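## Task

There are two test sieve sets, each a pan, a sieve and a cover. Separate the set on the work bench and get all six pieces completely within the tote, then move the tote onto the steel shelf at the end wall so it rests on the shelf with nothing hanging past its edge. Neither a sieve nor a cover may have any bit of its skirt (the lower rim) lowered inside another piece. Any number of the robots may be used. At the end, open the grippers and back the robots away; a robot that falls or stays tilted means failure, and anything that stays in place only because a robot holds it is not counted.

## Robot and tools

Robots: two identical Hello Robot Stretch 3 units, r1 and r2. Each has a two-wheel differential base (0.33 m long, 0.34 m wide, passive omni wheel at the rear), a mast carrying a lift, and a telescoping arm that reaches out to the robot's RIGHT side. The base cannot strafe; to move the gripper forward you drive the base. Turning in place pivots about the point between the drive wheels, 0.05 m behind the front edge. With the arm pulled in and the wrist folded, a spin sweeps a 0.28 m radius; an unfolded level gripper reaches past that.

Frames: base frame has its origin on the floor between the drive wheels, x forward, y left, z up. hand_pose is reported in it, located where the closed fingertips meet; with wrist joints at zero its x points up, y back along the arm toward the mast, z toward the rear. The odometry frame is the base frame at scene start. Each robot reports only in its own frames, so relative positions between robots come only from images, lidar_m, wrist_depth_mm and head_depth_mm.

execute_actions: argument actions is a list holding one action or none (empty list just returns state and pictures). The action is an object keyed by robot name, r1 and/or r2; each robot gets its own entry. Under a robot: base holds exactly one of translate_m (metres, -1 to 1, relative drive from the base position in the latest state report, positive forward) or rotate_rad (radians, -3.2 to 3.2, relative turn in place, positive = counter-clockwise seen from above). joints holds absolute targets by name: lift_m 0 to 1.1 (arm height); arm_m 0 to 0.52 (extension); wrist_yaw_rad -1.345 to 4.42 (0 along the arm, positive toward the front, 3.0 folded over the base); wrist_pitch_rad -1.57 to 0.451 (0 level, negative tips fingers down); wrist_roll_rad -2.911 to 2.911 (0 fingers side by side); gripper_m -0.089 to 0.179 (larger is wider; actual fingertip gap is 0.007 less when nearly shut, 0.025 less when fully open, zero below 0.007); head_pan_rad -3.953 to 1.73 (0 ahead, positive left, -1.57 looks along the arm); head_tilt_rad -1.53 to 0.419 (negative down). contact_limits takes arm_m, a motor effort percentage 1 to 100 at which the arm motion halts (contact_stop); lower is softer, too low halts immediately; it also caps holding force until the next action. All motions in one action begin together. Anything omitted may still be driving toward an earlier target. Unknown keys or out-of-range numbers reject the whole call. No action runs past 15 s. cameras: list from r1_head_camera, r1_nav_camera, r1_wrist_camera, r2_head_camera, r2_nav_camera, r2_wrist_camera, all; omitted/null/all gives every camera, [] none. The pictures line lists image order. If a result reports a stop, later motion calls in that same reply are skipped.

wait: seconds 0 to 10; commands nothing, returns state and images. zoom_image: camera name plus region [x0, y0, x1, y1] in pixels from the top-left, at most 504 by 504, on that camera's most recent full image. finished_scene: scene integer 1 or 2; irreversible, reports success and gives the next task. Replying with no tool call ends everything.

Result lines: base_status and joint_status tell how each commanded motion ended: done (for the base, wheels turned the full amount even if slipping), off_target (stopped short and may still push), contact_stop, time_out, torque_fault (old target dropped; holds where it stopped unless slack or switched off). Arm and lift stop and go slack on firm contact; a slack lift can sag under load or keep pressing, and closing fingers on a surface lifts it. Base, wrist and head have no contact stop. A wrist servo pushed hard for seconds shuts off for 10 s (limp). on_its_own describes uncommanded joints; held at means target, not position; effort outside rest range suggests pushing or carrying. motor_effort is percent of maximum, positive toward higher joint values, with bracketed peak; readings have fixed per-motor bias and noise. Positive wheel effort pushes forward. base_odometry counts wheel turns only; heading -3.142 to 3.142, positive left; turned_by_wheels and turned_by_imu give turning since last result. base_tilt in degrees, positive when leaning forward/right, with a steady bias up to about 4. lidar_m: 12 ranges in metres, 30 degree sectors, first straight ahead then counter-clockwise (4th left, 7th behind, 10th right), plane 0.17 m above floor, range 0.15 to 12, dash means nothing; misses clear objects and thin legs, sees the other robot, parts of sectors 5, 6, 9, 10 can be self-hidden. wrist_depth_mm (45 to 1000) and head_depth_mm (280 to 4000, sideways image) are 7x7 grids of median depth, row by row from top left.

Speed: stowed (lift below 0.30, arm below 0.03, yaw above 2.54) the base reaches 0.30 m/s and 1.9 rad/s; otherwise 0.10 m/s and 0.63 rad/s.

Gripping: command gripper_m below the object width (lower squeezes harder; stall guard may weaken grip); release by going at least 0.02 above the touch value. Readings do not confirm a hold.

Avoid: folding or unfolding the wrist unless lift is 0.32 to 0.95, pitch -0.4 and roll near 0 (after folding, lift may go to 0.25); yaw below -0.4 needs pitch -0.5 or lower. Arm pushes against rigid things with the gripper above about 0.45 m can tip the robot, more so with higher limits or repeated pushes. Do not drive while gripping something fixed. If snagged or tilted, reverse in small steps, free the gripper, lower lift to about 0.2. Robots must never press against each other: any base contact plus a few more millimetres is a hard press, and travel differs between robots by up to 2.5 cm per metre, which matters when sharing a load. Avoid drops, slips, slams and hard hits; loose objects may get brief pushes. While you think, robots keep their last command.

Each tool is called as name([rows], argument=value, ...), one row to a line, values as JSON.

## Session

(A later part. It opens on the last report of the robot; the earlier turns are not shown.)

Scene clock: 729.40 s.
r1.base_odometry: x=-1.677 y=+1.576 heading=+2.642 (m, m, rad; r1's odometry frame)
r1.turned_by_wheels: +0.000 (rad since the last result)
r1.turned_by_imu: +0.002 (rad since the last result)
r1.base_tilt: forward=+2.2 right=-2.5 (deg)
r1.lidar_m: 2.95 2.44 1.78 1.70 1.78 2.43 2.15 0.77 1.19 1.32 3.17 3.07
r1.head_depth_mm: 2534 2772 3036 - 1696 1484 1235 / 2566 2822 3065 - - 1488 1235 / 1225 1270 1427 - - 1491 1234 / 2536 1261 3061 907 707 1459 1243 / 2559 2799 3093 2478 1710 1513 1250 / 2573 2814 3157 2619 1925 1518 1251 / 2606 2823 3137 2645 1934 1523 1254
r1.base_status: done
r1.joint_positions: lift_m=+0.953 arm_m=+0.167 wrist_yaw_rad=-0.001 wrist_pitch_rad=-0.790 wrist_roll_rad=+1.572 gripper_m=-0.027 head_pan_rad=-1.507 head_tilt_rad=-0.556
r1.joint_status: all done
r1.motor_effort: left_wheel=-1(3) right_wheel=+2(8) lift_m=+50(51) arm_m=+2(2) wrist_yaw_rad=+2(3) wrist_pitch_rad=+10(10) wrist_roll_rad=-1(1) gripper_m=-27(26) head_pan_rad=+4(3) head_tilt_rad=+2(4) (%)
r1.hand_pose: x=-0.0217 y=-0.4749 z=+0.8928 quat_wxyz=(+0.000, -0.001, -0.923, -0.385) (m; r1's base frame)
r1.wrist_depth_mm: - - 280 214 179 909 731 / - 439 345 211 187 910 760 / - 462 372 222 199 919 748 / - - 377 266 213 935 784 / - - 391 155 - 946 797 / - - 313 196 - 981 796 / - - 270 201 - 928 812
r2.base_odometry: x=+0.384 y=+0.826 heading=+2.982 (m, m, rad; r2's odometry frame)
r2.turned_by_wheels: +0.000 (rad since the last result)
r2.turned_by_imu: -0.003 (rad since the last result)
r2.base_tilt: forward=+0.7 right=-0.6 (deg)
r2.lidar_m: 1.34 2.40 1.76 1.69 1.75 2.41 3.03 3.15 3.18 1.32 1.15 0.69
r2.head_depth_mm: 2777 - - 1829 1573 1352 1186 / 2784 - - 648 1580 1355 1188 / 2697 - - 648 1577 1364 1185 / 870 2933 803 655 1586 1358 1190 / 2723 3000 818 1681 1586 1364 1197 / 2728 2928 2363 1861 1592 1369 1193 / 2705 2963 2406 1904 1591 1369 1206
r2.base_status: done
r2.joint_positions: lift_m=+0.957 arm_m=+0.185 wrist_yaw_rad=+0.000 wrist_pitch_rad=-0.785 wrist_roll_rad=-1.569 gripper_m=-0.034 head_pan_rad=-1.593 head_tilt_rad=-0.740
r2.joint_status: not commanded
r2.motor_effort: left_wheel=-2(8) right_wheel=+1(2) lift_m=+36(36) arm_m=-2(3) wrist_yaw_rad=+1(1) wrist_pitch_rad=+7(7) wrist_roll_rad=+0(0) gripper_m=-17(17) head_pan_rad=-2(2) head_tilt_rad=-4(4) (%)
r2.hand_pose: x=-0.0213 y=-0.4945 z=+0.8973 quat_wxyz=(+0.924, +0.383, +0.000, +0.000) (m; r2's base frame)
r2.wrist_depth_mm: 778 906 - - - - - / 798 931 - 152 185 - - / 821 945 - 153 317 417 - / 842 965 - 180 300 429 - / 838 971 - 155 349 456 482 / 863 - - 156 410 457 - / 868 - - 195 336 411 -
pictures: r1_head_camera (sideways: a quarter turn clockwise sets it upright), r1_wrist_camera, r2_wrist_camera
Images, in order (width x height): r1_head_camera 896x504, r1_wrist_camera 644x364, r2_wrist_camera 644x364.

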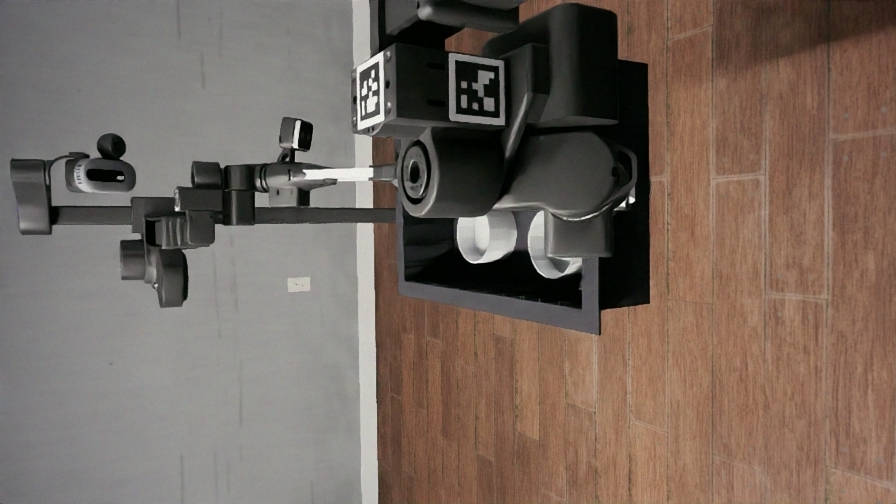

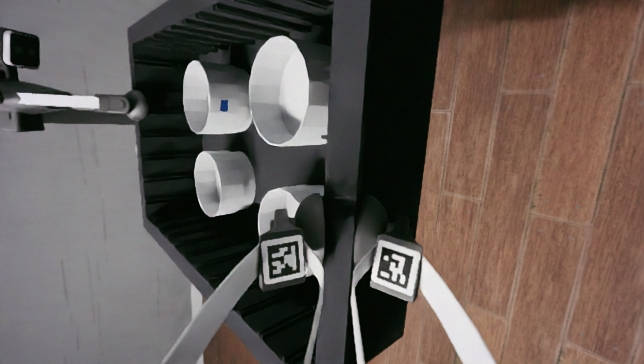

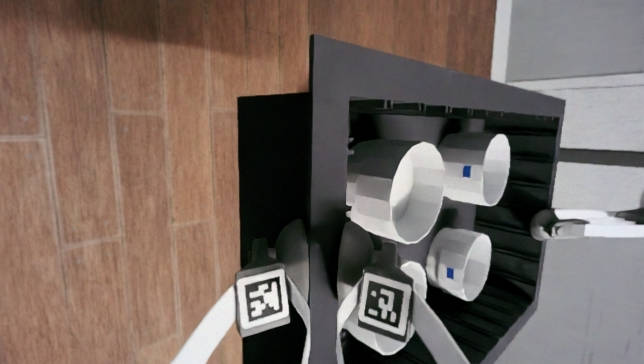

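execute_actions([
  {"r1": {"base": {"translate_m": 0.8973}, "joints": {"head_pan_rad": -0.35, "head_tilt_rad": -0.35}}, "r2": {"base": {"translate_m": -0.9}}},
], cameras=["r1_head_camera", "r1_wrist_camera", "r2_head_camera", "r2_wrist_camera"])

Scene clock: 743.33 s.
r1.base_odometry: x=-2.465 y=+2.005 heading=+2.642 (m, m, rad; r1's odometry frame)
r1.turned_by_wheels: +0.000 (rad since the last result)
r1.turned_by_imu: +0.002 (rad since the last result)
r1.base_tilt: forward=+2.2 right=-2.5 (deg)
r1.lidar_m: 2.05 2.12 1.79 1.72 1.75 2.44 1.64 1.87 3.14 1.32 2.91 2.13
r1.head_depth_mm: 2163 2330 2498 2679 2428 1783 1409 / 2067 2196 2369 2542 2472 1799 1417 / 1977 2096 2233 2385 2478 1817 1420 / 1899 2001 2140 2210 2366 1815 1418 / 1816 1921 2033 2092 2291 1824 1432 / 1751 1836 1953 2023 2194 1841 1438 / 1684 1763 1854 1980 2102 1842 1446
r1.base_status: done
r1.joint_positions: lift_m=+0.953 arm_m=+0.167 wrist_yaw_rad=-0.001 wrist_pitch_rad=-0.795 wrist_roll_rad=+1.572 gripper_m=-0.027 head_pan_rad=-0.357 head_tilt_rad=-0.359
r1.joint_status: all done
r1.motor_effort: left_wheel=-1(3) right_wheel=+1(8) lift_m=+51(51) arm_m=+2(2) wrist_yaw_rad=+0(2) wrist_pitch_rad=+13(13) wrist_roll_rad=-1(1) gripper_m=-27(27) head_pan_rad=+4(39) head_tilt_rad=+4(23) (%)
r1.hand_pose: x=-0.0216 y=-0.4737 z=+0.8918 quat_wxyz=(+0.000, -0.001, -0.922, -0.388) (m; r1's base frame)
r1.wrist_depth_mm: - - 279 220 178 911 729 / - 448 344 210 186 907 748 / - 463 371 222 199 925 769 / - - 384 266 210 931 775 / - - 393 157 - 912 788 / - - 310 195 - 948 781 / - - 268 190 - 962 809
r2.base_odometry: x=+1.273 y=+0.683 heading=+2.982 (m, m, rad; r2's odometry frame)
r2.turned_by_wheels: +0.000 (rad since the last result)
r2.turned_by_imu: -0.003 (rad since the last result)
r2.base_tilt: forward=+0.7 right=-0.6 (deg)
r2.lidar_m: 1.54 2.40 1.75 1.69 1.76 2.22 2.14 2.22 3.05 1.32 3.16 1.79
r2.head_depth_mm: 2813 - - 1830 1570 1352 1186 / 2826 - - 648 1568 1349 1183 / 2700 - - 643 1587 1358 1192 / 867 2962 821 652 1586 1359 1195 / 2728 2997 813 1683 1591 1360 1197 / 2703 2948 2390 1866 1596 1373 1193 / 2726 2937 2381 1901 1598 1371 1198
r2.base_status: done
r2.joint_positions: lift_m=+0.957 arm_m=+0.185 wrist_yaw_rad=+0.000 wrist_pitch_rad=-0.791 wrist_roll_rad=-1.569 gripper_m=-0.034 head_pan_rad=-1.593 head_tilt_rad=-0.740
r2.joint_status: not commanded
r2.motor_effort: left_wheel=-2(8) right_wheel=+0(3) lift_m=+36(36) arm_m=-2(2) wrist_yaw_rad=+1(0) wrist_pitch_rad=+9(9) wrist_roll_rad=+0(0) gripper_m=-18(18) head_pan_rad=-2(2) head_tilt_rad=-3(4) (%)
r2.hand_pose: x=-0.0213 y=-0.4933 z=+0.8964 quat_wxyz=(+0.923, +0.386, +0.000, +0.000) (m; r2's base frame)
r2.wrist_depth_mm: 786 931 - - - - - / 806 914 - 149 185 - - / 806 943 - 172 318 429 - / 812 966 - 179 301 423 - / 848 - - 155 348 459 471 / 846 995 - 156 405 461 - / 877 - 242 192 335 411 -
pictures: r1_head_camera (sideways: a quarter turn clockwise sets it upright), r1_wrist_camera, r2_head_camera (sideways: a quarter turn clockwise sets it upright), r2_wrist_camera
Images, in order (width x height): r1_head_camera 896x504, r1_wrist_camera 644x364, r2_head_camera 896x504, r2_wrist_camera 644x364.

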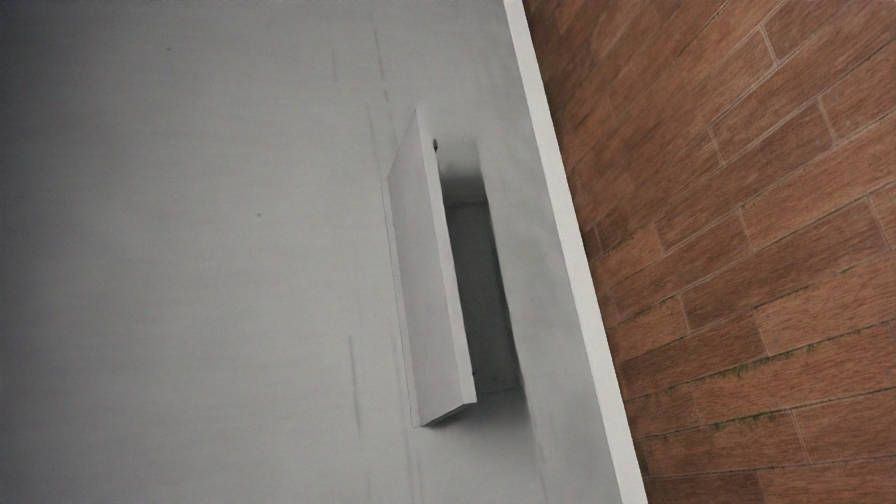

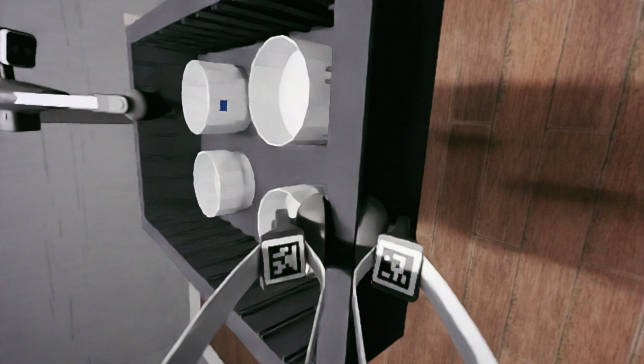

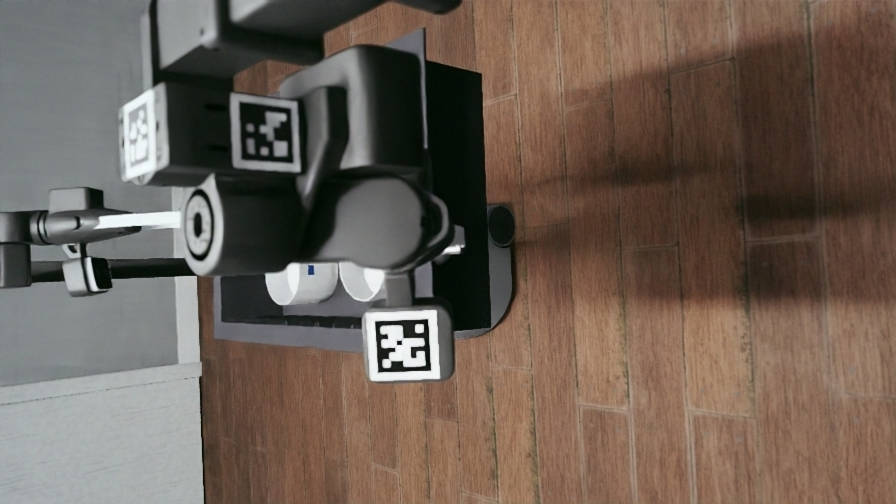

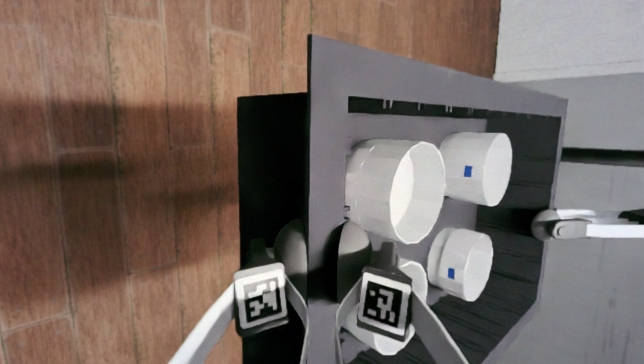

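execute_actions([
  {"r1": {"base": {"translate_m": 0.997}, "joints": {"arm_m": 0.163, "head_pan_rad": -0.75, "head_tilt_rad": -0.5}}, "r2": {"base": {"translate_m": -1.0}, "joints": {"head_pan_rad": -2.2, "head_tilt_rad": -0.5}}},
], cameras=["r1_head_camera", "r1_wrist_camera", "r2_head_camera", "r2_wrist_camera"])

Scene clock: 759.97 s.
r1.base_odometry: x=-3.340 y=+2.483 heading=+2.642 (m, m, rad; r1's odometry frame)
r1.turned_by_wheels: +0.000 (rad since the last result)
r1.turned_by_imu: +0.002 (rad since the last result)
r1.base_tilt: forward=+2.2 right=-2.4 (deg)
r1.lidar_m: 1.04 1.08 1.49 1.72 1.79 2.42 2.63 2.79 3.15 1.32 1.49 1.08
r1.head_depth_mm: 1727 1936 2200 2472 2022 1564 1273 / 1520 1674 1872 1876 2009 1576 1284 / 1348 1472 1628 1191 1912 1571 1293 / 1214 1313 1438 1199 1697 1579 1290 / 1105 1184 1278 1211 929 1545 1296 / 1018 1080 1160 1178 857 1460 1301 / 937 998 1062 1100 863 1292 1303
r1.base_status: done
r1.joint_positions: lift_m=+0.953 arm_m=+0.163 wrist_yaw_rad=-0.001 wrist_pitch_rad=-0.794 wrist_roll_rad=+1.572 gripper_m=-0.027 head_pan_rad=-0.743 head_tilt_rad=-0.494
r1.joint_status: all done
r1.motor_effort: left_wheel=-1(2) right_wheel=+1(7) lift_m=+50(51) arm_m=-4(6) wrist_yaw_rad=+0(0) wrist_pitch_rad=+12(13) wrist_roll_rad=-1(1) gripper_m=-27(27) head_pan_rad=-4(30) head_tilt_rad=-5(18) (%)
r1.hand_pose: x=-0.0216 y=-0.4704 z=+0.8920 quat_wxyz=(+0.000, -0.001, -0.922, -0.387) (m; r1's base frame)
r1.wrist_depth_mm: - - 280 215 177 915 741 / - 441 347 210 186 876 768 / - 464 370 222 199 892 776 / - - 385 266 211 924 766 / - - 390 157 - 943 767 / - - 309 196 - 969 797 / - - 269 200 - 977 795
r2.base_odometry: x=+2.260 y=+0.525 heading=+2.982 (m, m, rad; r2's odometry frame)
r2.turned_by_wheels: +0.000 (rad since the last result)
r2.turned_by_imu: -0.003 (rad since the last result)
r2.base_tilt: forward=+0.8 right=-0.7 (deg)
r2.lidar_m: 2.52 2.40 1.75 1.69 1.63 1.19 1.14 1.19 1.62 1.31 3.17 2.69
r2.head_depth_mm: 1206 1287 1356 1071 1580 - - / 1329 1420 1479 1124 1760 - - / 1464 1574 1593 1254 1982 - - / 1630 1777 1876 2192 - - - / 1847 2035 2285 2551 - 1533 1341 / 2152 2422 2729 2828 - 1575 1348 / 2542 2873 3207 - 620 1498 1357
r2.base_status: done
r2.joint_positions: lift_m=+0.957 arm_m=+0.185 wrist_yaw_rad=+0.000 wrist_pitch_rad=-0.790 wrist_roll_rad=-1.569 gripper_m=-0.034 head_pan_rad=-2.193 head_tilt_rad=-0.507
r2.joint_status: all done
r2.motor_effort: left_wheel=-1(7) right_wheel=+1(3) lift_m=+36(36) arm_m=-2(3) wrist_yaw_rad=+0(0) wrist_pitch_rad=+8(9) wrist_roll_rad=+0(0) gripper_m=-19(19) head_pan_rad=-2(25) head_tilt_rad=+2(16) (%)
r2.hand_pose: x=-0.0213 y=-0.4935 z=+0.8965 quat_wxyz=(+0.923, +0.385, +0.000, +0.000) (m; r2's base frame)
r2.wrist_depth_mm: 784 887 - - - - - / 804 912 - 149 185 - - / 825 942 - 173 317 431 - / 820 998 - 179 301 431 - / 805 975 - 155 344 456 474 / 853 978 - 155 401 456 - / 872 - 243 193 334 410 -
pictures: r1_head_camera (sideways: a quarter turn clockwise sets it upright), r1_wrist_camera, r2_head_camera (sideways: a quarter turn clockwise sets it upright), r2_wrist_camera
Images, in order (width x height): r1_head_camera 896x504, r1_wrist_camera 644x364, r2_head_camera 896x504, r2_wrist_camera 644x364.

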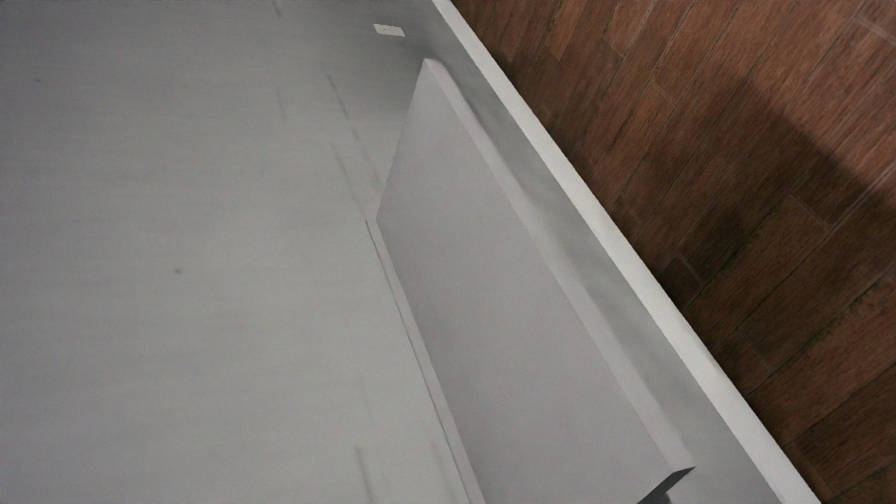

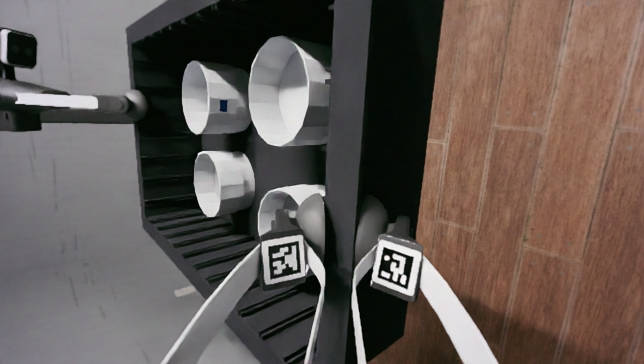

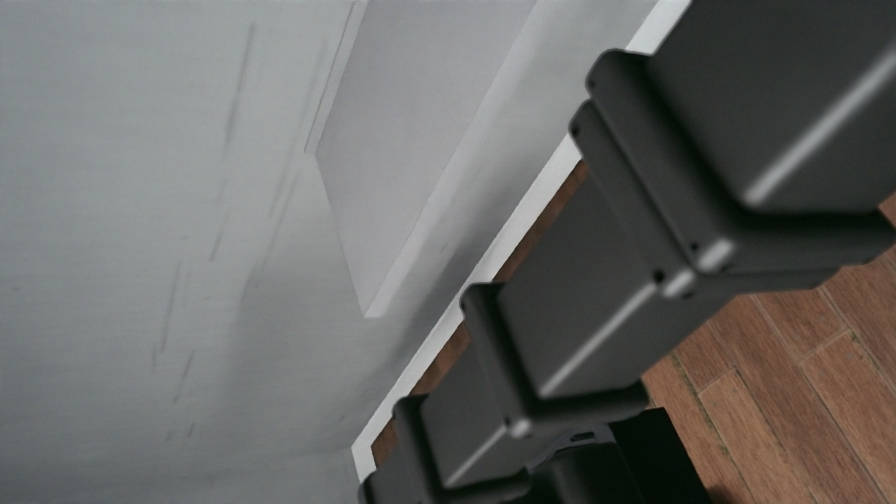

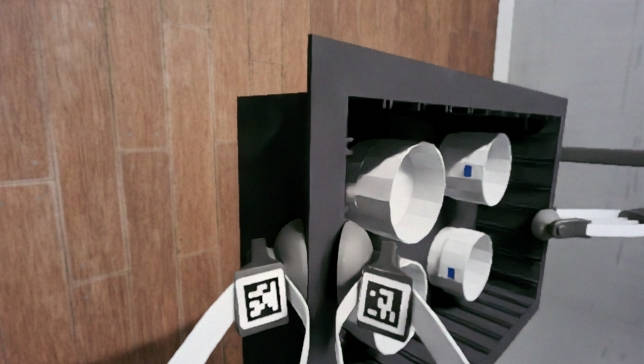

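execute_actions(actions=[])

Scene clock: 765.70 s.
r1.base_odometry: x=-3.340 y=+2.483 heading=+2.642 (m, m, rad; r1's odometry frame)
r1.turned_by_wheels: +0.000 (rad since the last result)
r1.turned_by_imu: +0.000 (rad since the last result)
r1.base_tilt: forward=+2.1 right=-2.4 (deg)
r1.lidar_m: 1.05 1.09 1.48 1.73 1.78 2.42 2.63 2.78 3.14 1.32 1.50 1.09
r1.head_depth_mm: 1735 1944 2196 2492 2021 1563 1282 / 1510 1668 1870 1864 2034 1577 1278 / 1344 1472 1617 1190 1921 1575 1290 / 1214 1319 1430 1198 1698 1582 1299 / 1105 1183 1283 1206 929 1546 1300 / 1016 1083 1159 1185 858 1458 1304 / 936 996 1061 1104 858 1296 1302
r1.base_status: done
r1.joint_positions: lift_m=+0.953 arm_m=+0.163 wrist_yaw_rad=-0.001 wrist_pitch_rad=-0.794 wrist_roll_rad=+1.572 gripper_m=-0.027 head_pan_rad=-0.743 head_tilt_rad=-0.494
r1.joint_status: all done
r1.motor_effort: left_wheel=-1(2) right_wheel=+1(7) lift_m=+51(51) arm_m=-4(6) wrist_yaw_rad=+1(0) wrist_pitch_rad=+12(13) wrist_roll_rad=-1(1) gripper_m=-27(27) head_pan_rad=-4(30) head_tilt_rad=-4(18) (%)
r1.hand_pose: x=-0.0216 y=-0.4704 z=+0.8920 quat_wxyz=(+0.000, -0.001, -0.922, -0.387) (m; r1's base frame)
r1.wrist_depth_mm: - - 277 214 178 870 732 / - 437 344 211 188 905 767 / - 455 367 222 198 936 764 / - - 382 268 212 923 780 / - - 388 156 - 941 775 / - - 312 195 - 959 777 / - - 269 199 - 960 794
r2.base_odometry: x=+2.260 y=+0.525 heading=+2.982 (m, m, rad; r2's odometry frame)
r2.turned_by_wheels: +0.000 (rad since the last result)
r2.turned_by_imu: -0.001 (rad since the last result)
r2.base_tilt: forward=+0.7 right=-0.6 (deg)
r2.lidar_m: 2.53 2.40 1.75 1.69 1.63 1.19 1.15 1.19 1.62 1.32 3.18 2.69
r2.head_depth_mm: 1213 1288 1363 1071 1582 - - / 1323 1420 1485 1127 1765 - - / 1458 1578 1598 1258 2020 - - / 1627 1800 1869 2172 - - - / 1855 2046 2281 2536 - 1521 1347 / 2147 2424 2738 2818 - 1579 1348 / 2545 2873 3140 - 619 1492 1346
r2.base_status: done
r2.joint_positions: lift_m=+0.957 arm_m=+0.185 wrist_yaw_rad=+0.000 wrist_pitch_rad=-0.790 wrist_roll_rad=-1.569 gripper_m=-0.034 head_pan_rad=-2.193 head_tilt_rad=-0.507
r2.joint_status: all done
r2.motor_effort: left_wheel=-1(7) right_wheel=+1(3) lift_m=+36(36) arm_m=-2(3) wrist_yaw_rad=+0(0) wrist_pitch_rad=+8(9) wrist_roll_rad=+0(0) gripper_m=-18(19) head_pan_rad=-2(25) head_tilt_rad=+2(16) (%)
r2.hand_pose: x=-0.0213 y=-0.4935 z=+0.8965 quat_wxyz=(+0.923, +0.385, +0.000, +0.000) (m; r2's base frame)
r2.wrist_depth_mm: 791 932 - - - - - / 819 938 - 148 185 - - / 799 950 - 172 316 422 - / 812 929 - 179 301 427 - / 839 959 - 156 344 454 475 / 848 993 - 156 403 469 - / 865 - 244 192 338 409 -
pictures: r1_head_camera (sideways: a quarter turn clockwise sets it upright), r1_nav_camera (sideways: a quarter turn counterclockwise sets it upright), r1_wrist_camera, r2_head_camera (sideways: a quarter turn clockwise sets it upright), r2_nav_camera (sideways: a quarter turn counterclockwise sets it upright), r2_wrist_camera
Images, in order (width x height): r1_head_camera 896x504, r1_nav_camera 672x504, r1_wrist_camera 644x364, r2_head_camera 896x504, r2_nav_camera 672x504, r2_wrist_camera 644x364.

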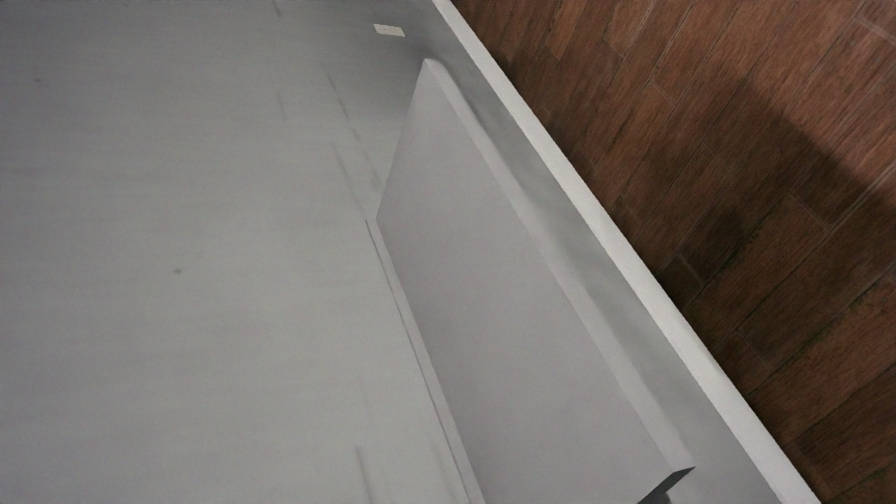

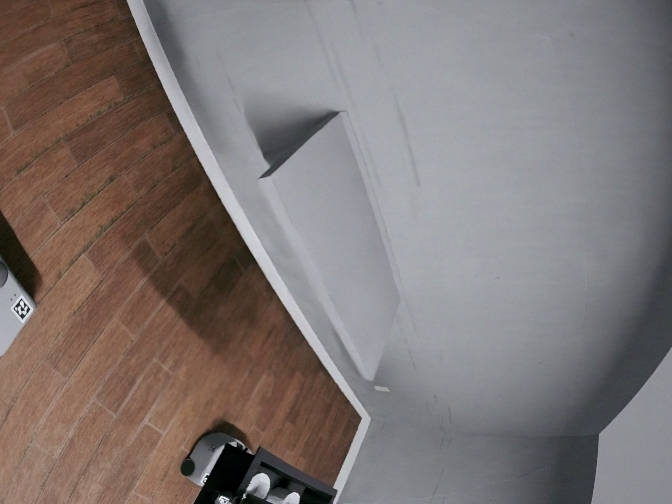

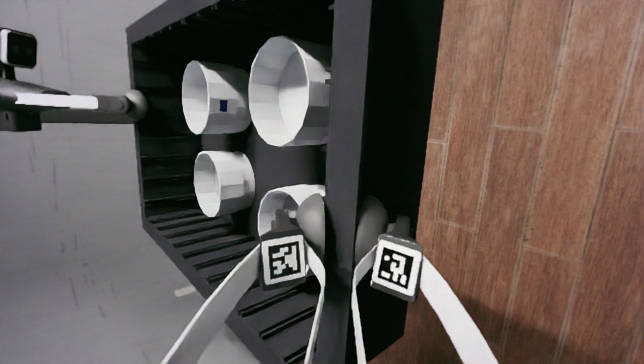

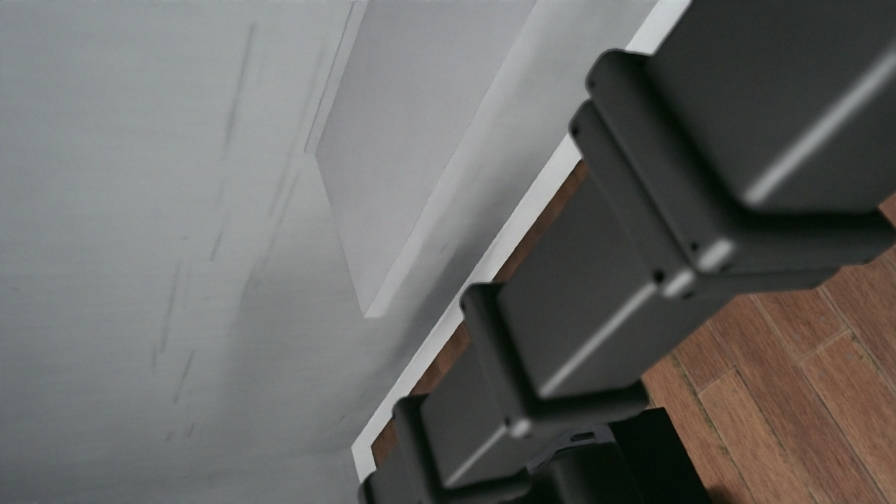

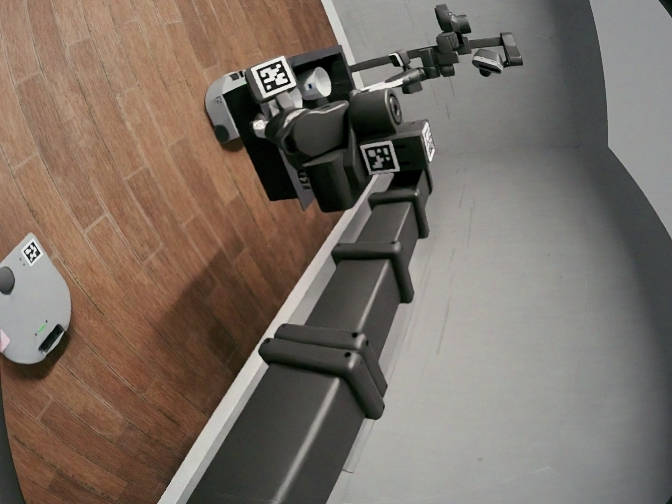

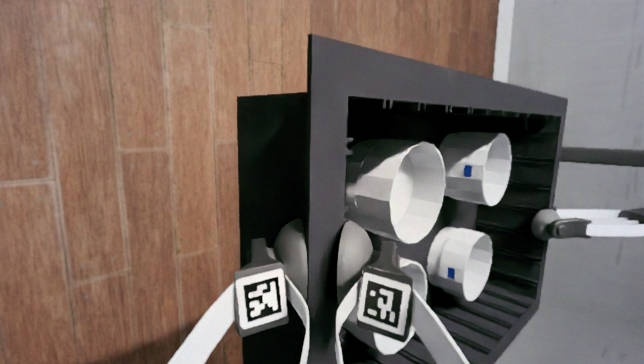

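execute_actions([
  {"r1": {"base": {"translate_m": 0.82}, "joints": {"arm_m": 0.160, "head_pan_rad": -1.5, "head_tilt_rad": -0.75}}, "r2": {"base": {"translate_m": -0.82}, "joints": {"head_pan_rad": -1.5, "head_tilt_rad": -0.75}}},
])

Scene clock: 779.40 s.
r1.base_odometry: x=-4.060 y=+2.875 heading=+2.642 (m, m, rad; r1's odometry frame)
r1.turned_by_wheels: +0.000 (rad since the last result)
r1.turned_by_imu: +0.002 (rad since the last result)
r1.base_tilt: forward=+2.1 right=-2.4 (deg)
r1.lidar_m: 0.22 0.23 0.32 0.87 1.79 2.45 3.45 3.56 3.17 0.89 0.32 0.23
r1.head_depth_mm: 2538 2843 - - 641 538 482 / 2576 2850 - - 627 540 484 / 844 1333 - - 628 540 485 / 2412 2879 875 730 631 543 485 / 1348 1369 1019 733 650 543 486 / 784 787 790 755 652 546 490 / 553 555 555 559 559 529 500
r1.base_status: done
r1.joint_positions: lift_m=+0.953 arm_m=+0.160 wrist_yaw_rad=-0.001 wrist_pitch_rad=-0.792 wrist_roll_rad=+1.572 gripper_m=-0.027 head_pan_rad=-1.493 head_tilt_rad=-0.740
r1.joint_status: all done
r1.motor_effort: left_wheel=-1(3) right_wheel=+2(7) lift_m=+51(51) arm_m=-4(6) wrist_yaw_rad=+1(1) wrist_pitch_rad=+11(12) wrist_roll_rad=-1(1) gripper_m=-27(27) head_pan_rad=-3(40) head_tilt_rad=-6(26) (%)
r1.hand_pose: x=-0.0216 y=-0.4679 z=+0.8924 quat_wxyz=(+0.000, -0.001, -0.922, -0.386) (m; r1's base frame)
r1.wrist_depth_mm: - - 281 221 177 213 179 / - 443 346 209 187 216 181 / - 454 374 222 198 219 184 / - 975 380 264 211 224 184 / 727 660 394 154 259 227 189 / 530 555 310 197 255 231 191 / 412 427 269 202 283 228 193
r2.base_odometry: x=+3.070 y=+0.394 heading=+2.982 (m, m, rad; r2's odometry frame)
r2.turned_by_wheels: +0.000 (rad since the last result)
r2.turned_by_imu: -0.003 (rad since the last result)
r2.base_tilt: forward=+0.7 right=-0.6 (deg)
r2.lidar_m: 3.33 2.39 1.75 1.28 0.46 0.34 0.33 0.34 0.46 1.27 3.18 3.47
r2.head_depth_mm: 1248 - - 645 638 549 515 / 1794 - - 639 640 550 1127 / 863 1428 - 653 639 550 1132 / 2777 2954 798 650 642 551 1135 / 2778 2992 2270 761 646 553 1133 / 2780 3016 2392 1919 1594 1319 1153 / 2780 2993 2390 1916 1598 1377 1195
r2.base_status: done
r2.joint_positions: lift_m=+0.957 arm_m=+0.185 wrist_yaw_rad=+0.000 wrist_pitch_rad=-0.787 wrist_roll_rad=-1.569 gripper_m=-0.034 head_pan_rad=-1.507 head_tilt_rad=-0.740
r2.joint_status: all done
r2.motor_effort: left_wheel=-2(8) right_wheel=+2(4) lift_m=+36(36) arm_m=-2(2) wrist_yaw_rad=+0(1) wrist_pitch_rad=+8(9) wrist_roll_rad=+0(0) gripper_m=-17(18) head_pan_rad=+3(30) head_tilt_rad=-3(17) (%)
r2.hand_pose: x=-0.0213 y=-0.4940 z=+0.8970 quat_wxyz=(+0.923, +0.384, +0.000, +0.000) (m; r2's base frame)
r2.wrist_depth_mm: 189 214 257 346 - - - / 193 218 256 150 185 - - / 195 220 245 153 320 405 - / 198 226 249 179 299 423 - / 201 232 255 155 354 453 479 / 201 233 268 155 408 462 824 / 203 239 252 193 335 413 625
pictures: r1_head_camera (sideways: a quarter turn clockwise sets it upright), r1_nav_camera (sideways: a quarter turn counterclockwise sets it upright), r1_wrist_camera, r2_head_camera (sideways: a quarter turn clockwise sets it upright), r2_nav_camera (sideways: a quarter turn counterclockwise sets it upright), r2_wrist_camera
Images, in order (width x height): r1_head_camera 896x504, r1_nav_camera 672x504, r1_wrist_camera 644x364, r2_head_camera 896x504, r2_nav_camera 672x504, r2_wrist_camera 644x364.

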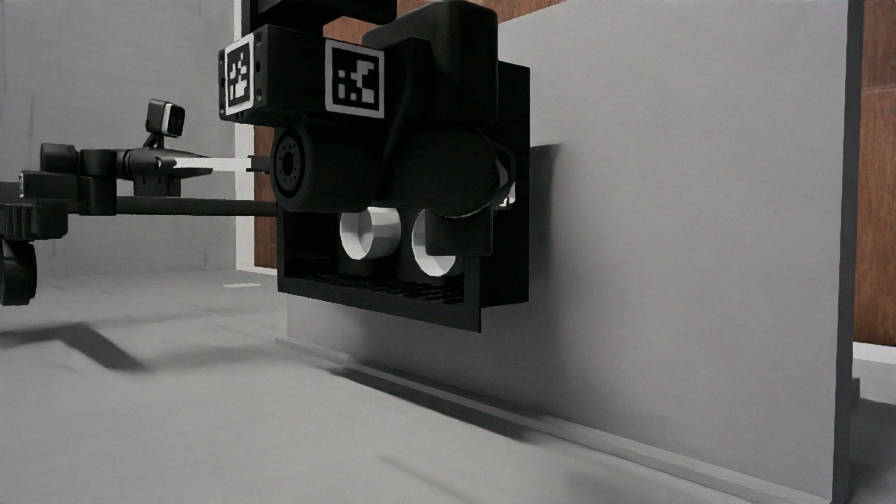

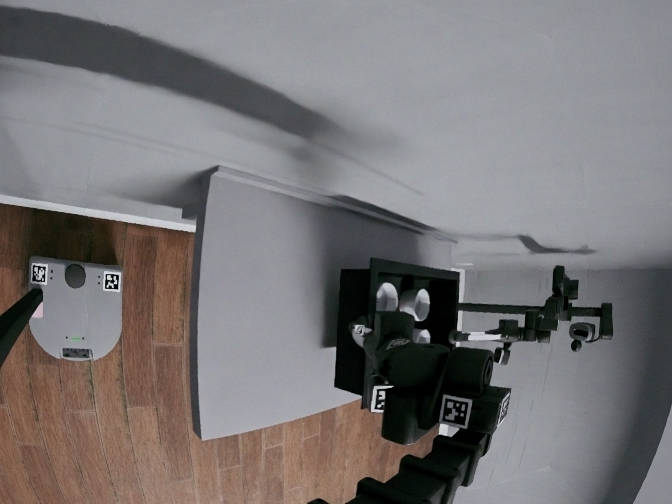

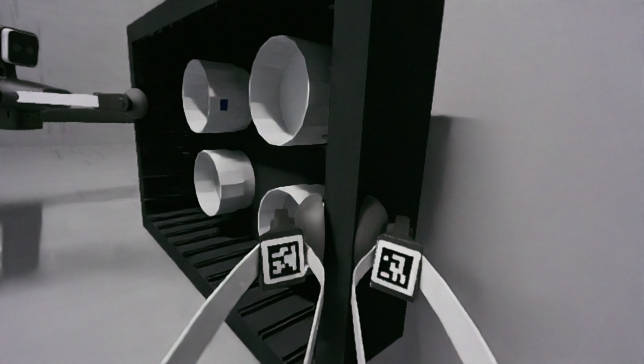

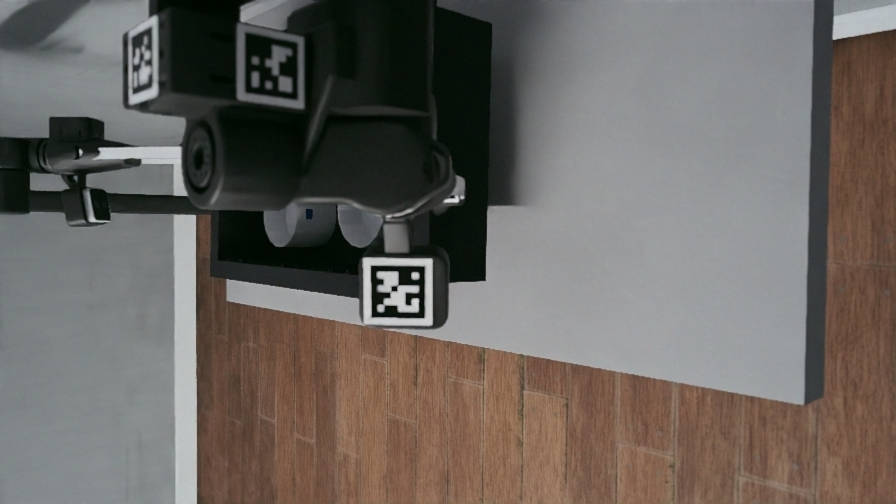

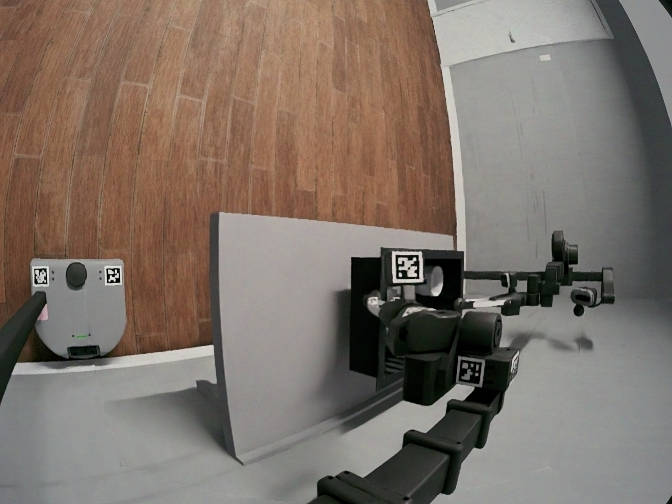

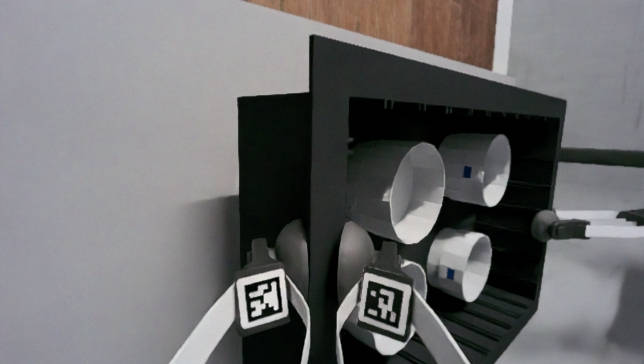

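execute_actions([
  {"r1": {"joints": {"lift_m": 0.906}}, "r2": {"joints": {"lift_m": 0.909}}},
], cameras=["r1_wrist_camera", "r2_wrist_camera", "r2_head_camera"])

Scene clock: 796.17 s.
r1.base_odometry: x=-4.060 y=+2.875 heading=+2.642 (m, m, rad; r1's odometry frame)
r1.turned_by_wheels: +0.000 (rad since the last result)
r1.turned_by_imu: +0.001 (rad since the last result)
r1.base_tilt: forward=+2.1 right=-2.5 (deg)
r1.lidar_m: 0.22 0.23 0.32 0.87 1.79 2.46 3.45 3.55 3.18 0.89 0.32 0.23
r1.head_depth_mm: 2559 2897 2754 - 624 539 482 / 2567 2853 2830 - 626 539 483 / 990 913 932 - 628 540 485 / 1148 2878 943 803 631 543 486 / 1350 1359 1057 756 650 544 487 / 785 789 793 755 652 546 490 / 552 554 556 558 561 528 500
r1.base_status: not commanded
r1.joint_positions: lift_m=+0.906 arm_m=+0.160 wrist_yaw_rad=-0.001 wrist_pitch_rad=-0.792 wrist_roll_rad=+1.572 gripper_m=-0.027 head_pan_rad=-1.493 head_tilt_rad=-0.740
r1.joint_status: all done
r1.motor_effort: left_wheel=-1(1) right_wheel=+2(1) lift_m=+23(47) arm_m=-4(4) wrist_yaw_rad=+0(1) wrist_pitch_rad=+11(12) wrist_roll_rad=-1(1) gripper_m=-27(26) head_pan_rad=-3(4) head_tilt_rad=-6(6) (%)
r1.hand_pose: x=-0.0216 y=-0.4678 z=+0.8456 quat_wxyz=(+0.000, -0.001, -0.922, -0.386) (m; r1's base frame)
r1.wrist_depth_mm: - - 278 220 177 171 144 / - 447 346 210 188 175 147 / - 465 373 222 198 177 148 / - 951 383 263 204 180 150 / 734 654 396 154 216 183 152 / 534 541 309 197 217 185 153 / 415 421 255 202 229 184 156
r2.base_odometry: x=+3.070 y=+0.394 heading=+2.982 (m, m, rad; r2's odometry frame)
r2.turned_by_wheels: +0.000 (rad since the last result)
r2.turned_by_imu: -0.001 (rad since the last result)
r2.base_tilt: forward=+0.7 right=-0.6 (deg)
r2.lidar_m: 3.33 2.41 1.75 1.28 0.46 0.34 0.33 0.34 0.46 1.27 3.16 3.48
r2.head_depth_mm: 1253 1155 - - 637 548 514 / 1798 1768 - - 639 549 1130 / 885 950 - - 644 551 1125 / 2776 2985 870 726 641 552 1131 / 2757 3017 2212 831 644 553 1138 / 2762 3053 2383 1918 1599 1317 1154 / 2797 3036 2378 1920 1609 1369 1200
r2.base_status: not commanded
r2.joint_positions: lift_m=+0.909 arm_m=+0.185 wrist_yaw_rad=+0.000 wrist_pitch_rad=-0.787 wrist_roll_rad=-1.569 gripper_m=-0.034 head_pan_rad=-1.507 head_tilt_rad=-0.740
r2.joint_status: all done
r2.motor_effort: left_wheel=-2(2) right_wheel=+1(1) lift_m=+29(31) arm_m=-2(2) wrist_yaw_rad=-1(0) wrist_pitch_rad=+8(8) wrist_roll_rad=+0(0) gripper_m=-18(17) head_pan_rad=+2(3) head_tilt_rad=-4(4) (%)
r2.hand_pose: x=-0.0213 y=-0.4940 z=+0.8492 quat_wxyz=(+0.923, +0.384, +0.000, +0.000) (m; r2's base frame)
r2.wrist_depth_mm: 151 172 205 245 - - - / 154 175 208 149 187 448 - / 156 178 202 154 321 407 - / 158 180 208 179 302 420 - / 161 183 211 154 347 460 483 / 163 186 216 155 403 465 814 / 166 190 227 194 341 407 617
pictures: r1_wrist_camera, r2_head_camera (sideways: a quarter turn clockwise sets it upright), r2_wrist_camera
Images, in order (width x height): r1_wrist_camera 644x364, r2_head_camera 896x504, r2_wrist_camera 644x364.

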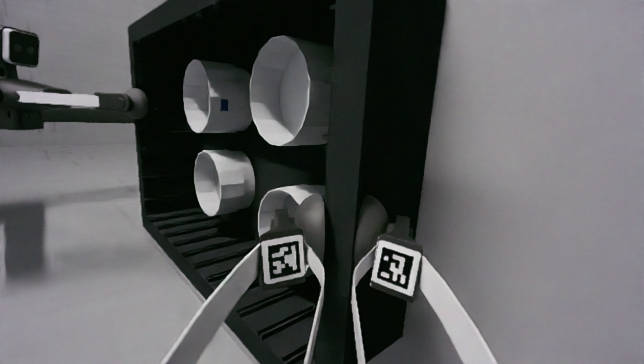

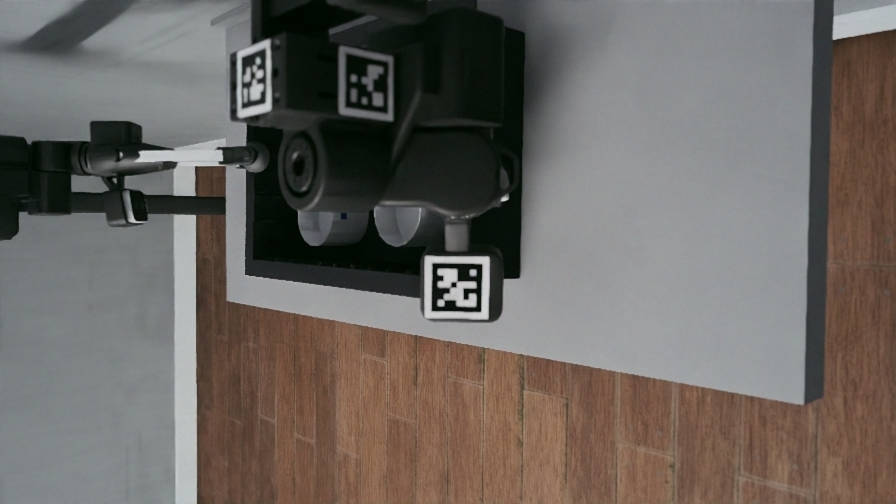

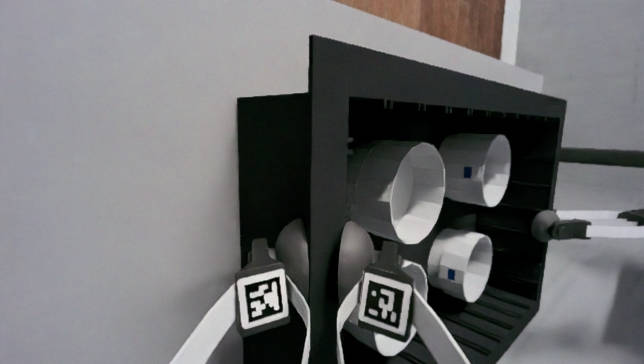

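execute_actions([
  {"r1": {"joints": {"lift_m": 0.901}}, "r2": {"joints": {"lift_m": 0.904}}},
], cameras=["r1_wrist_camera", "r2_wrist_camera"])

Scene clock: 799.80 s.
r1.base_odometry: x=-4.060 y=+2.875 heading=+2.642 (m, m, rad; r1's odometry frame)
r1.turned_by_wheels: +0.000 (rad since the last result)
r1.turned_by_imu: +0.000 (rad since the last result)
r1.base_tilt: forward=+2.1 right=-2.5 (deg)
r1.lidar_m: 0.22 0.23 0.32 0.87 1.79 2.45 3.45 3.57 3.16 0.89 0.32 0.23
r1.head_depth_mm: 2546 2869 2774 - 624 539 483 / 2558 2856 2822 - 627 540 484 / 1154 909 940 - 613 542 485 / 1147 2868 941 801 630 543 486 / 1355 1366 1060 756 650 543 488 / 788 789 792 757 652 546 499 / 554 556 557 558 559 529 499
r1.base_status: not commanded
r1.joint_positions: lift_m=+0.902 arm_m=+0.160 wrist_yaw_rad=-0.002 wrist_pitch_rad=-0.792 wrist_roll_rad=+1.572 gripper_m=-0.027 head_pan_rad=-1.493 head_tilt_rad=-0.741
r1.joint_status: all done
r1.motor_effort: left_wheel=-2(1) right_wheel=+4(4) lift_m=+10(22) arm_m=+4(4) wrist_yaw_rad=+2(2) wrist_pitch_rad=+11(11) wrist_roll_rad=-1(1) gripper_m=-24(26) head_pan_rad=-4(4) head_tilt_rad=-5(6) (%)
r1.hand_pose: x=-0.0218 y=-0.4673 z=+0.8411 quat_wxyz=(-0.001, -0.001, -0.922, -0.386) (m; r1's base frame)
r1.wrist_depth_mm: - - 281 213 179 168 142 / - 441 345 211 189 171 144 / - 464 370 223 195 174 146 / - 485 373 174 204 176 147 / 739 659 392 154 208 180 149 / 523 539 305 185 212 183 152 / 415 425 256 204 230 181 153
r2.base_odometry: x=+3.070 y=+0.394 heading=+2.982 (m, m, rad; r2's odometry frame)
r2.turned_by_wheels: +0.000 (rad since the last result)
r2.turned_by_imu: -0.001 (rad since the last result)
r2.base_tilt: forward=+0.7 right=-0.6 (deg)
r2.lidar_m: 3.34 2.40 1.75 1.28 0.46 0.34 0.33 0.34 0.46 1.27 3.19 3.44
r2.head_depth_mm: 1243 1153 - - 639 550 1043 / 1802 1779 - - 640 551 1131 / 892 1119 928 - 641 551 1132 / 2783 2999 870 745 645 552 1132 / 2776 2991 2214 842 645 555 1131 / 2789 3011 2380 1904 1599 1310 1159 / 2769 3072 2380 1918 1595 1368 1199
r2.base_status: not commanded
r2.joint_positions: lift_m=+0.904 arm_m=+0.185 wrist_yaw_rad=+0.000 wrist_pitch_rad=-0.788 wrist_roll_rad=-1.571 gripper_m=-0.034 head_pan_rad=-1.507 head_tilt_rad=-0.740
r2.joint_status: all done
r2.motor_effort: left_wheel=-3(3) right_wheel=+2(2) lift_m=+19(29) arm_m=+2(2) wrist_yaw_rad=-1(0) wrist_pitch_rad=+8(8) wrist_roll_rad=+0(0) gripper_m=-15(18) head_pan_rad=+3(3) head_tilt_rad=-3(4) (%)
r2.hand_pose: x=-0.0213 y=-0.4935 z=+0.8446 quat_wxyz=(+0.923, +0.384, +0.000, +0.000) (m; r2's base frame)
r2.wrist_depth_mm: 149 168 201 241 - - - / 151 171 204 153 183 446 - / 153 175 201 170 319 381 - / 156 177 207 174 302 420 - / 157 180 212 156 307 457 479 / 160 184 211 157 401 462 820 / 164 188 228 192 339 412 635
pictures: r1_wrist_camera, r2_wrist_camera
Images, in order (width x height): r1_wrist_camera 644x364, r2_wrist_camera 644x364.

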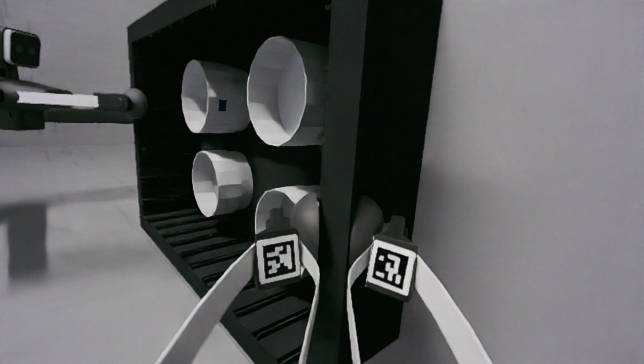

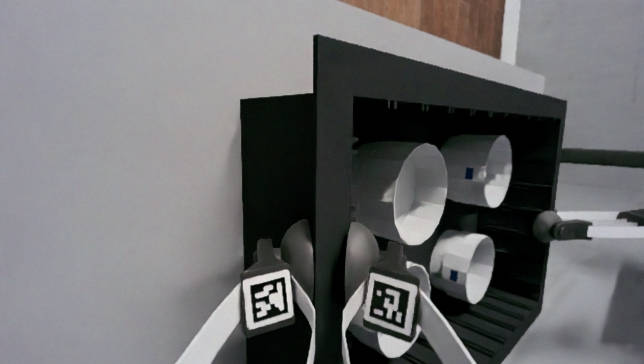

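Touchdown confirmed (lift efforts dropped). Opening both grippers.

execute_actions([
  {"r1": {"joints": {"gripper_m": 0.075, "wrist_pitch_rad": -0.792}}, "r2": {"joints": {"gripper_m": 0.075, "wrist_pitch_rad": -0.788}}},
], cameras=["r1_wrist_camera", "r2_wrist_camera"])

Scene clock: 803.60 s.
r1.base_odometry: x=-4.060 y=+2.875 heading=+2.642 (m, m, rad; r1's odometry frame)
r1.turned_by_wheels: +0.000 (rad since the last result)
r1.turned_by_imu: +0.001 (rad since the last result)
r1.base_tilt: forward=+2.1 right=-2.5 (deg)
r1.lidar_m: 0.22 0.23 0.32 0.87 1.79 2.45 3.45 3.57 3.17 0.89 0.32 0.23
r1.head_depth_mm: 2567 2905 2737 - 623 538 483 / 2569 2845 2831 - 625 541 484 / 1162 905 937 - 613 539 484 / 1147 2853 941 798 631 543 486 / 1351 1361 1059 757 650 543 487 / 785 789 791 756 652 545 491 / 553 554 557 558 559 529 500
r1.base_status: not commanded
r1.joint_positions: lift_m=+0.902 arm_m=+0.160 wrist_yaw_rad=-0.002 wrist_pitch_rad=-0.800 wrist_roll_rad=+1.572 gripper_m=+0.075 head_pan_rad=-1.493 head_tilt_rad=-0.741
r1.joint_status: all done
r1.motor_effort: left_wheel=-1(1) right_wheel=+2(4) lift_m=+17(18) arm_m=+3(4) wrist_yaw_rad=+2(3) wrist_pitch_rad=+3(10) wrist_roll_rad=-1(1) gripper_m=+1(99) head_pan_rad=-3(3) head_tilt_rad=-5(5) (%)
r1.hand_pose: x=-0.0218 y=-0.4658 z=+0.8395 quat_wxyz=(-0.001, -0.001, -0.921, -0.390) (m; r1's base frame)
r1.wrist_depth_mm: - 413 281 213 180 168 141 / - 434 342 211 190 170 142 / - 455 363 168 195 173 145 / - 487 371 177 202 174 146 / 736 655 - 185 203 177 148 / 525 524 289 193 219 175 150 / 418 424 389 199 224 190 153
r2.base_odometry: x=+3.070 y=+0.394 heading=+2.982 (m, m, rad; r2's odometry frame)
r2.turned_by_wheels: +0.000 (rad since the last result)
r2.turned_by_imu: -0.001 (rad since the last result)
r2.base_tilt: forward=+0.7 right=-0.5 (deg)
r2.lidar_m: 3.32 2.40 1.75 1.28 0.46 0.34 0.33 0.34 0.46 1.27 3.16 3.47
r2.head_depth_mm: 1243 1152 - - 637 548 516 / 1796 1787 - - 640 549 1132 / 890 965 919 - 641 550 1132 / 2738 2996 869 742 643 553 1132 / 2760 2981 2233 840 644 552 1136 / 2786 3012 2387 1919 1588 1310 1154 / 2783 3052 2393 1919 1597 1374 1198
r2.base_status: not commanded
r2.joint_positions: lift_m=+0.904 arm_m=+0.185 wrist_yaw_rad=+0.000 wrist_pitch_rad=-0.795 wrist_roll_rad=-1.571 gripper_m=+0.075 head_pan_rad=-1.507 head_tilt_rad=-0.741
r2.joint_status: all done
r2.motor_effort: left_wheel=-2(3) right_wheel=+1(3) lift_m=+25(25) arm_m=+2(2) wrist_yaw_rad=+0(1) wrist_pitch_rad=+2(8) wrist_roll_rad=+0(0) gripper_m=+0(82) head_pan_rad=+3(4) head_tilt_rad=-4(3) (%)
r2.hand_pose: x=-0.0213 y=-0.4920 z=+0.8431 quat_wxyz=(+0.922, +0.388, +0.000, +0.000) (m; r2's base frame)
r2.wrist_depth_mm: 148 167 199 238 - - - / 149 170 201 149 179 430 - / 152 173 202 168 312 378 - / 154 176 205 175 301 424 - / 157 179 208 179 314 454 465 / 160 180 - 183 284 455 859 / 161 179 222 188 330 415 619
pictures: r1_wrist_camera, r2_wrist_camera
Images, in order (width x height): r1_wrist_camera 644x364, r2_wrist_camera 644x364.

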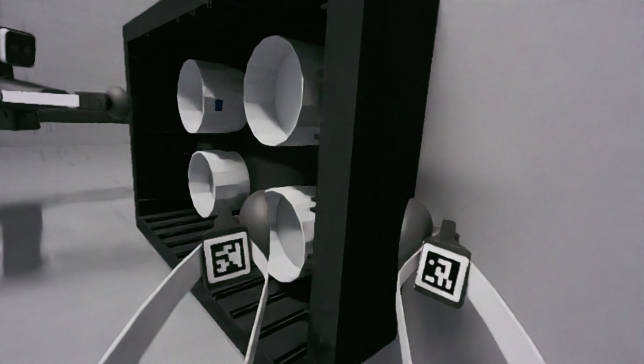

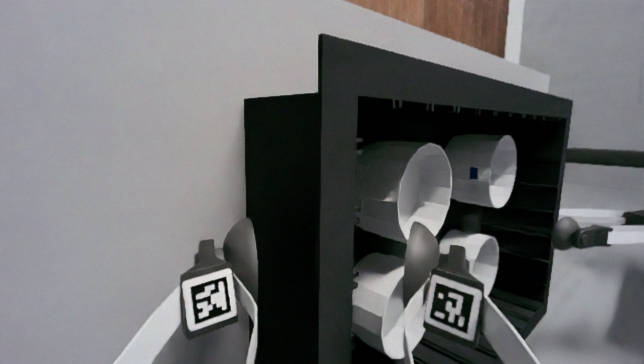

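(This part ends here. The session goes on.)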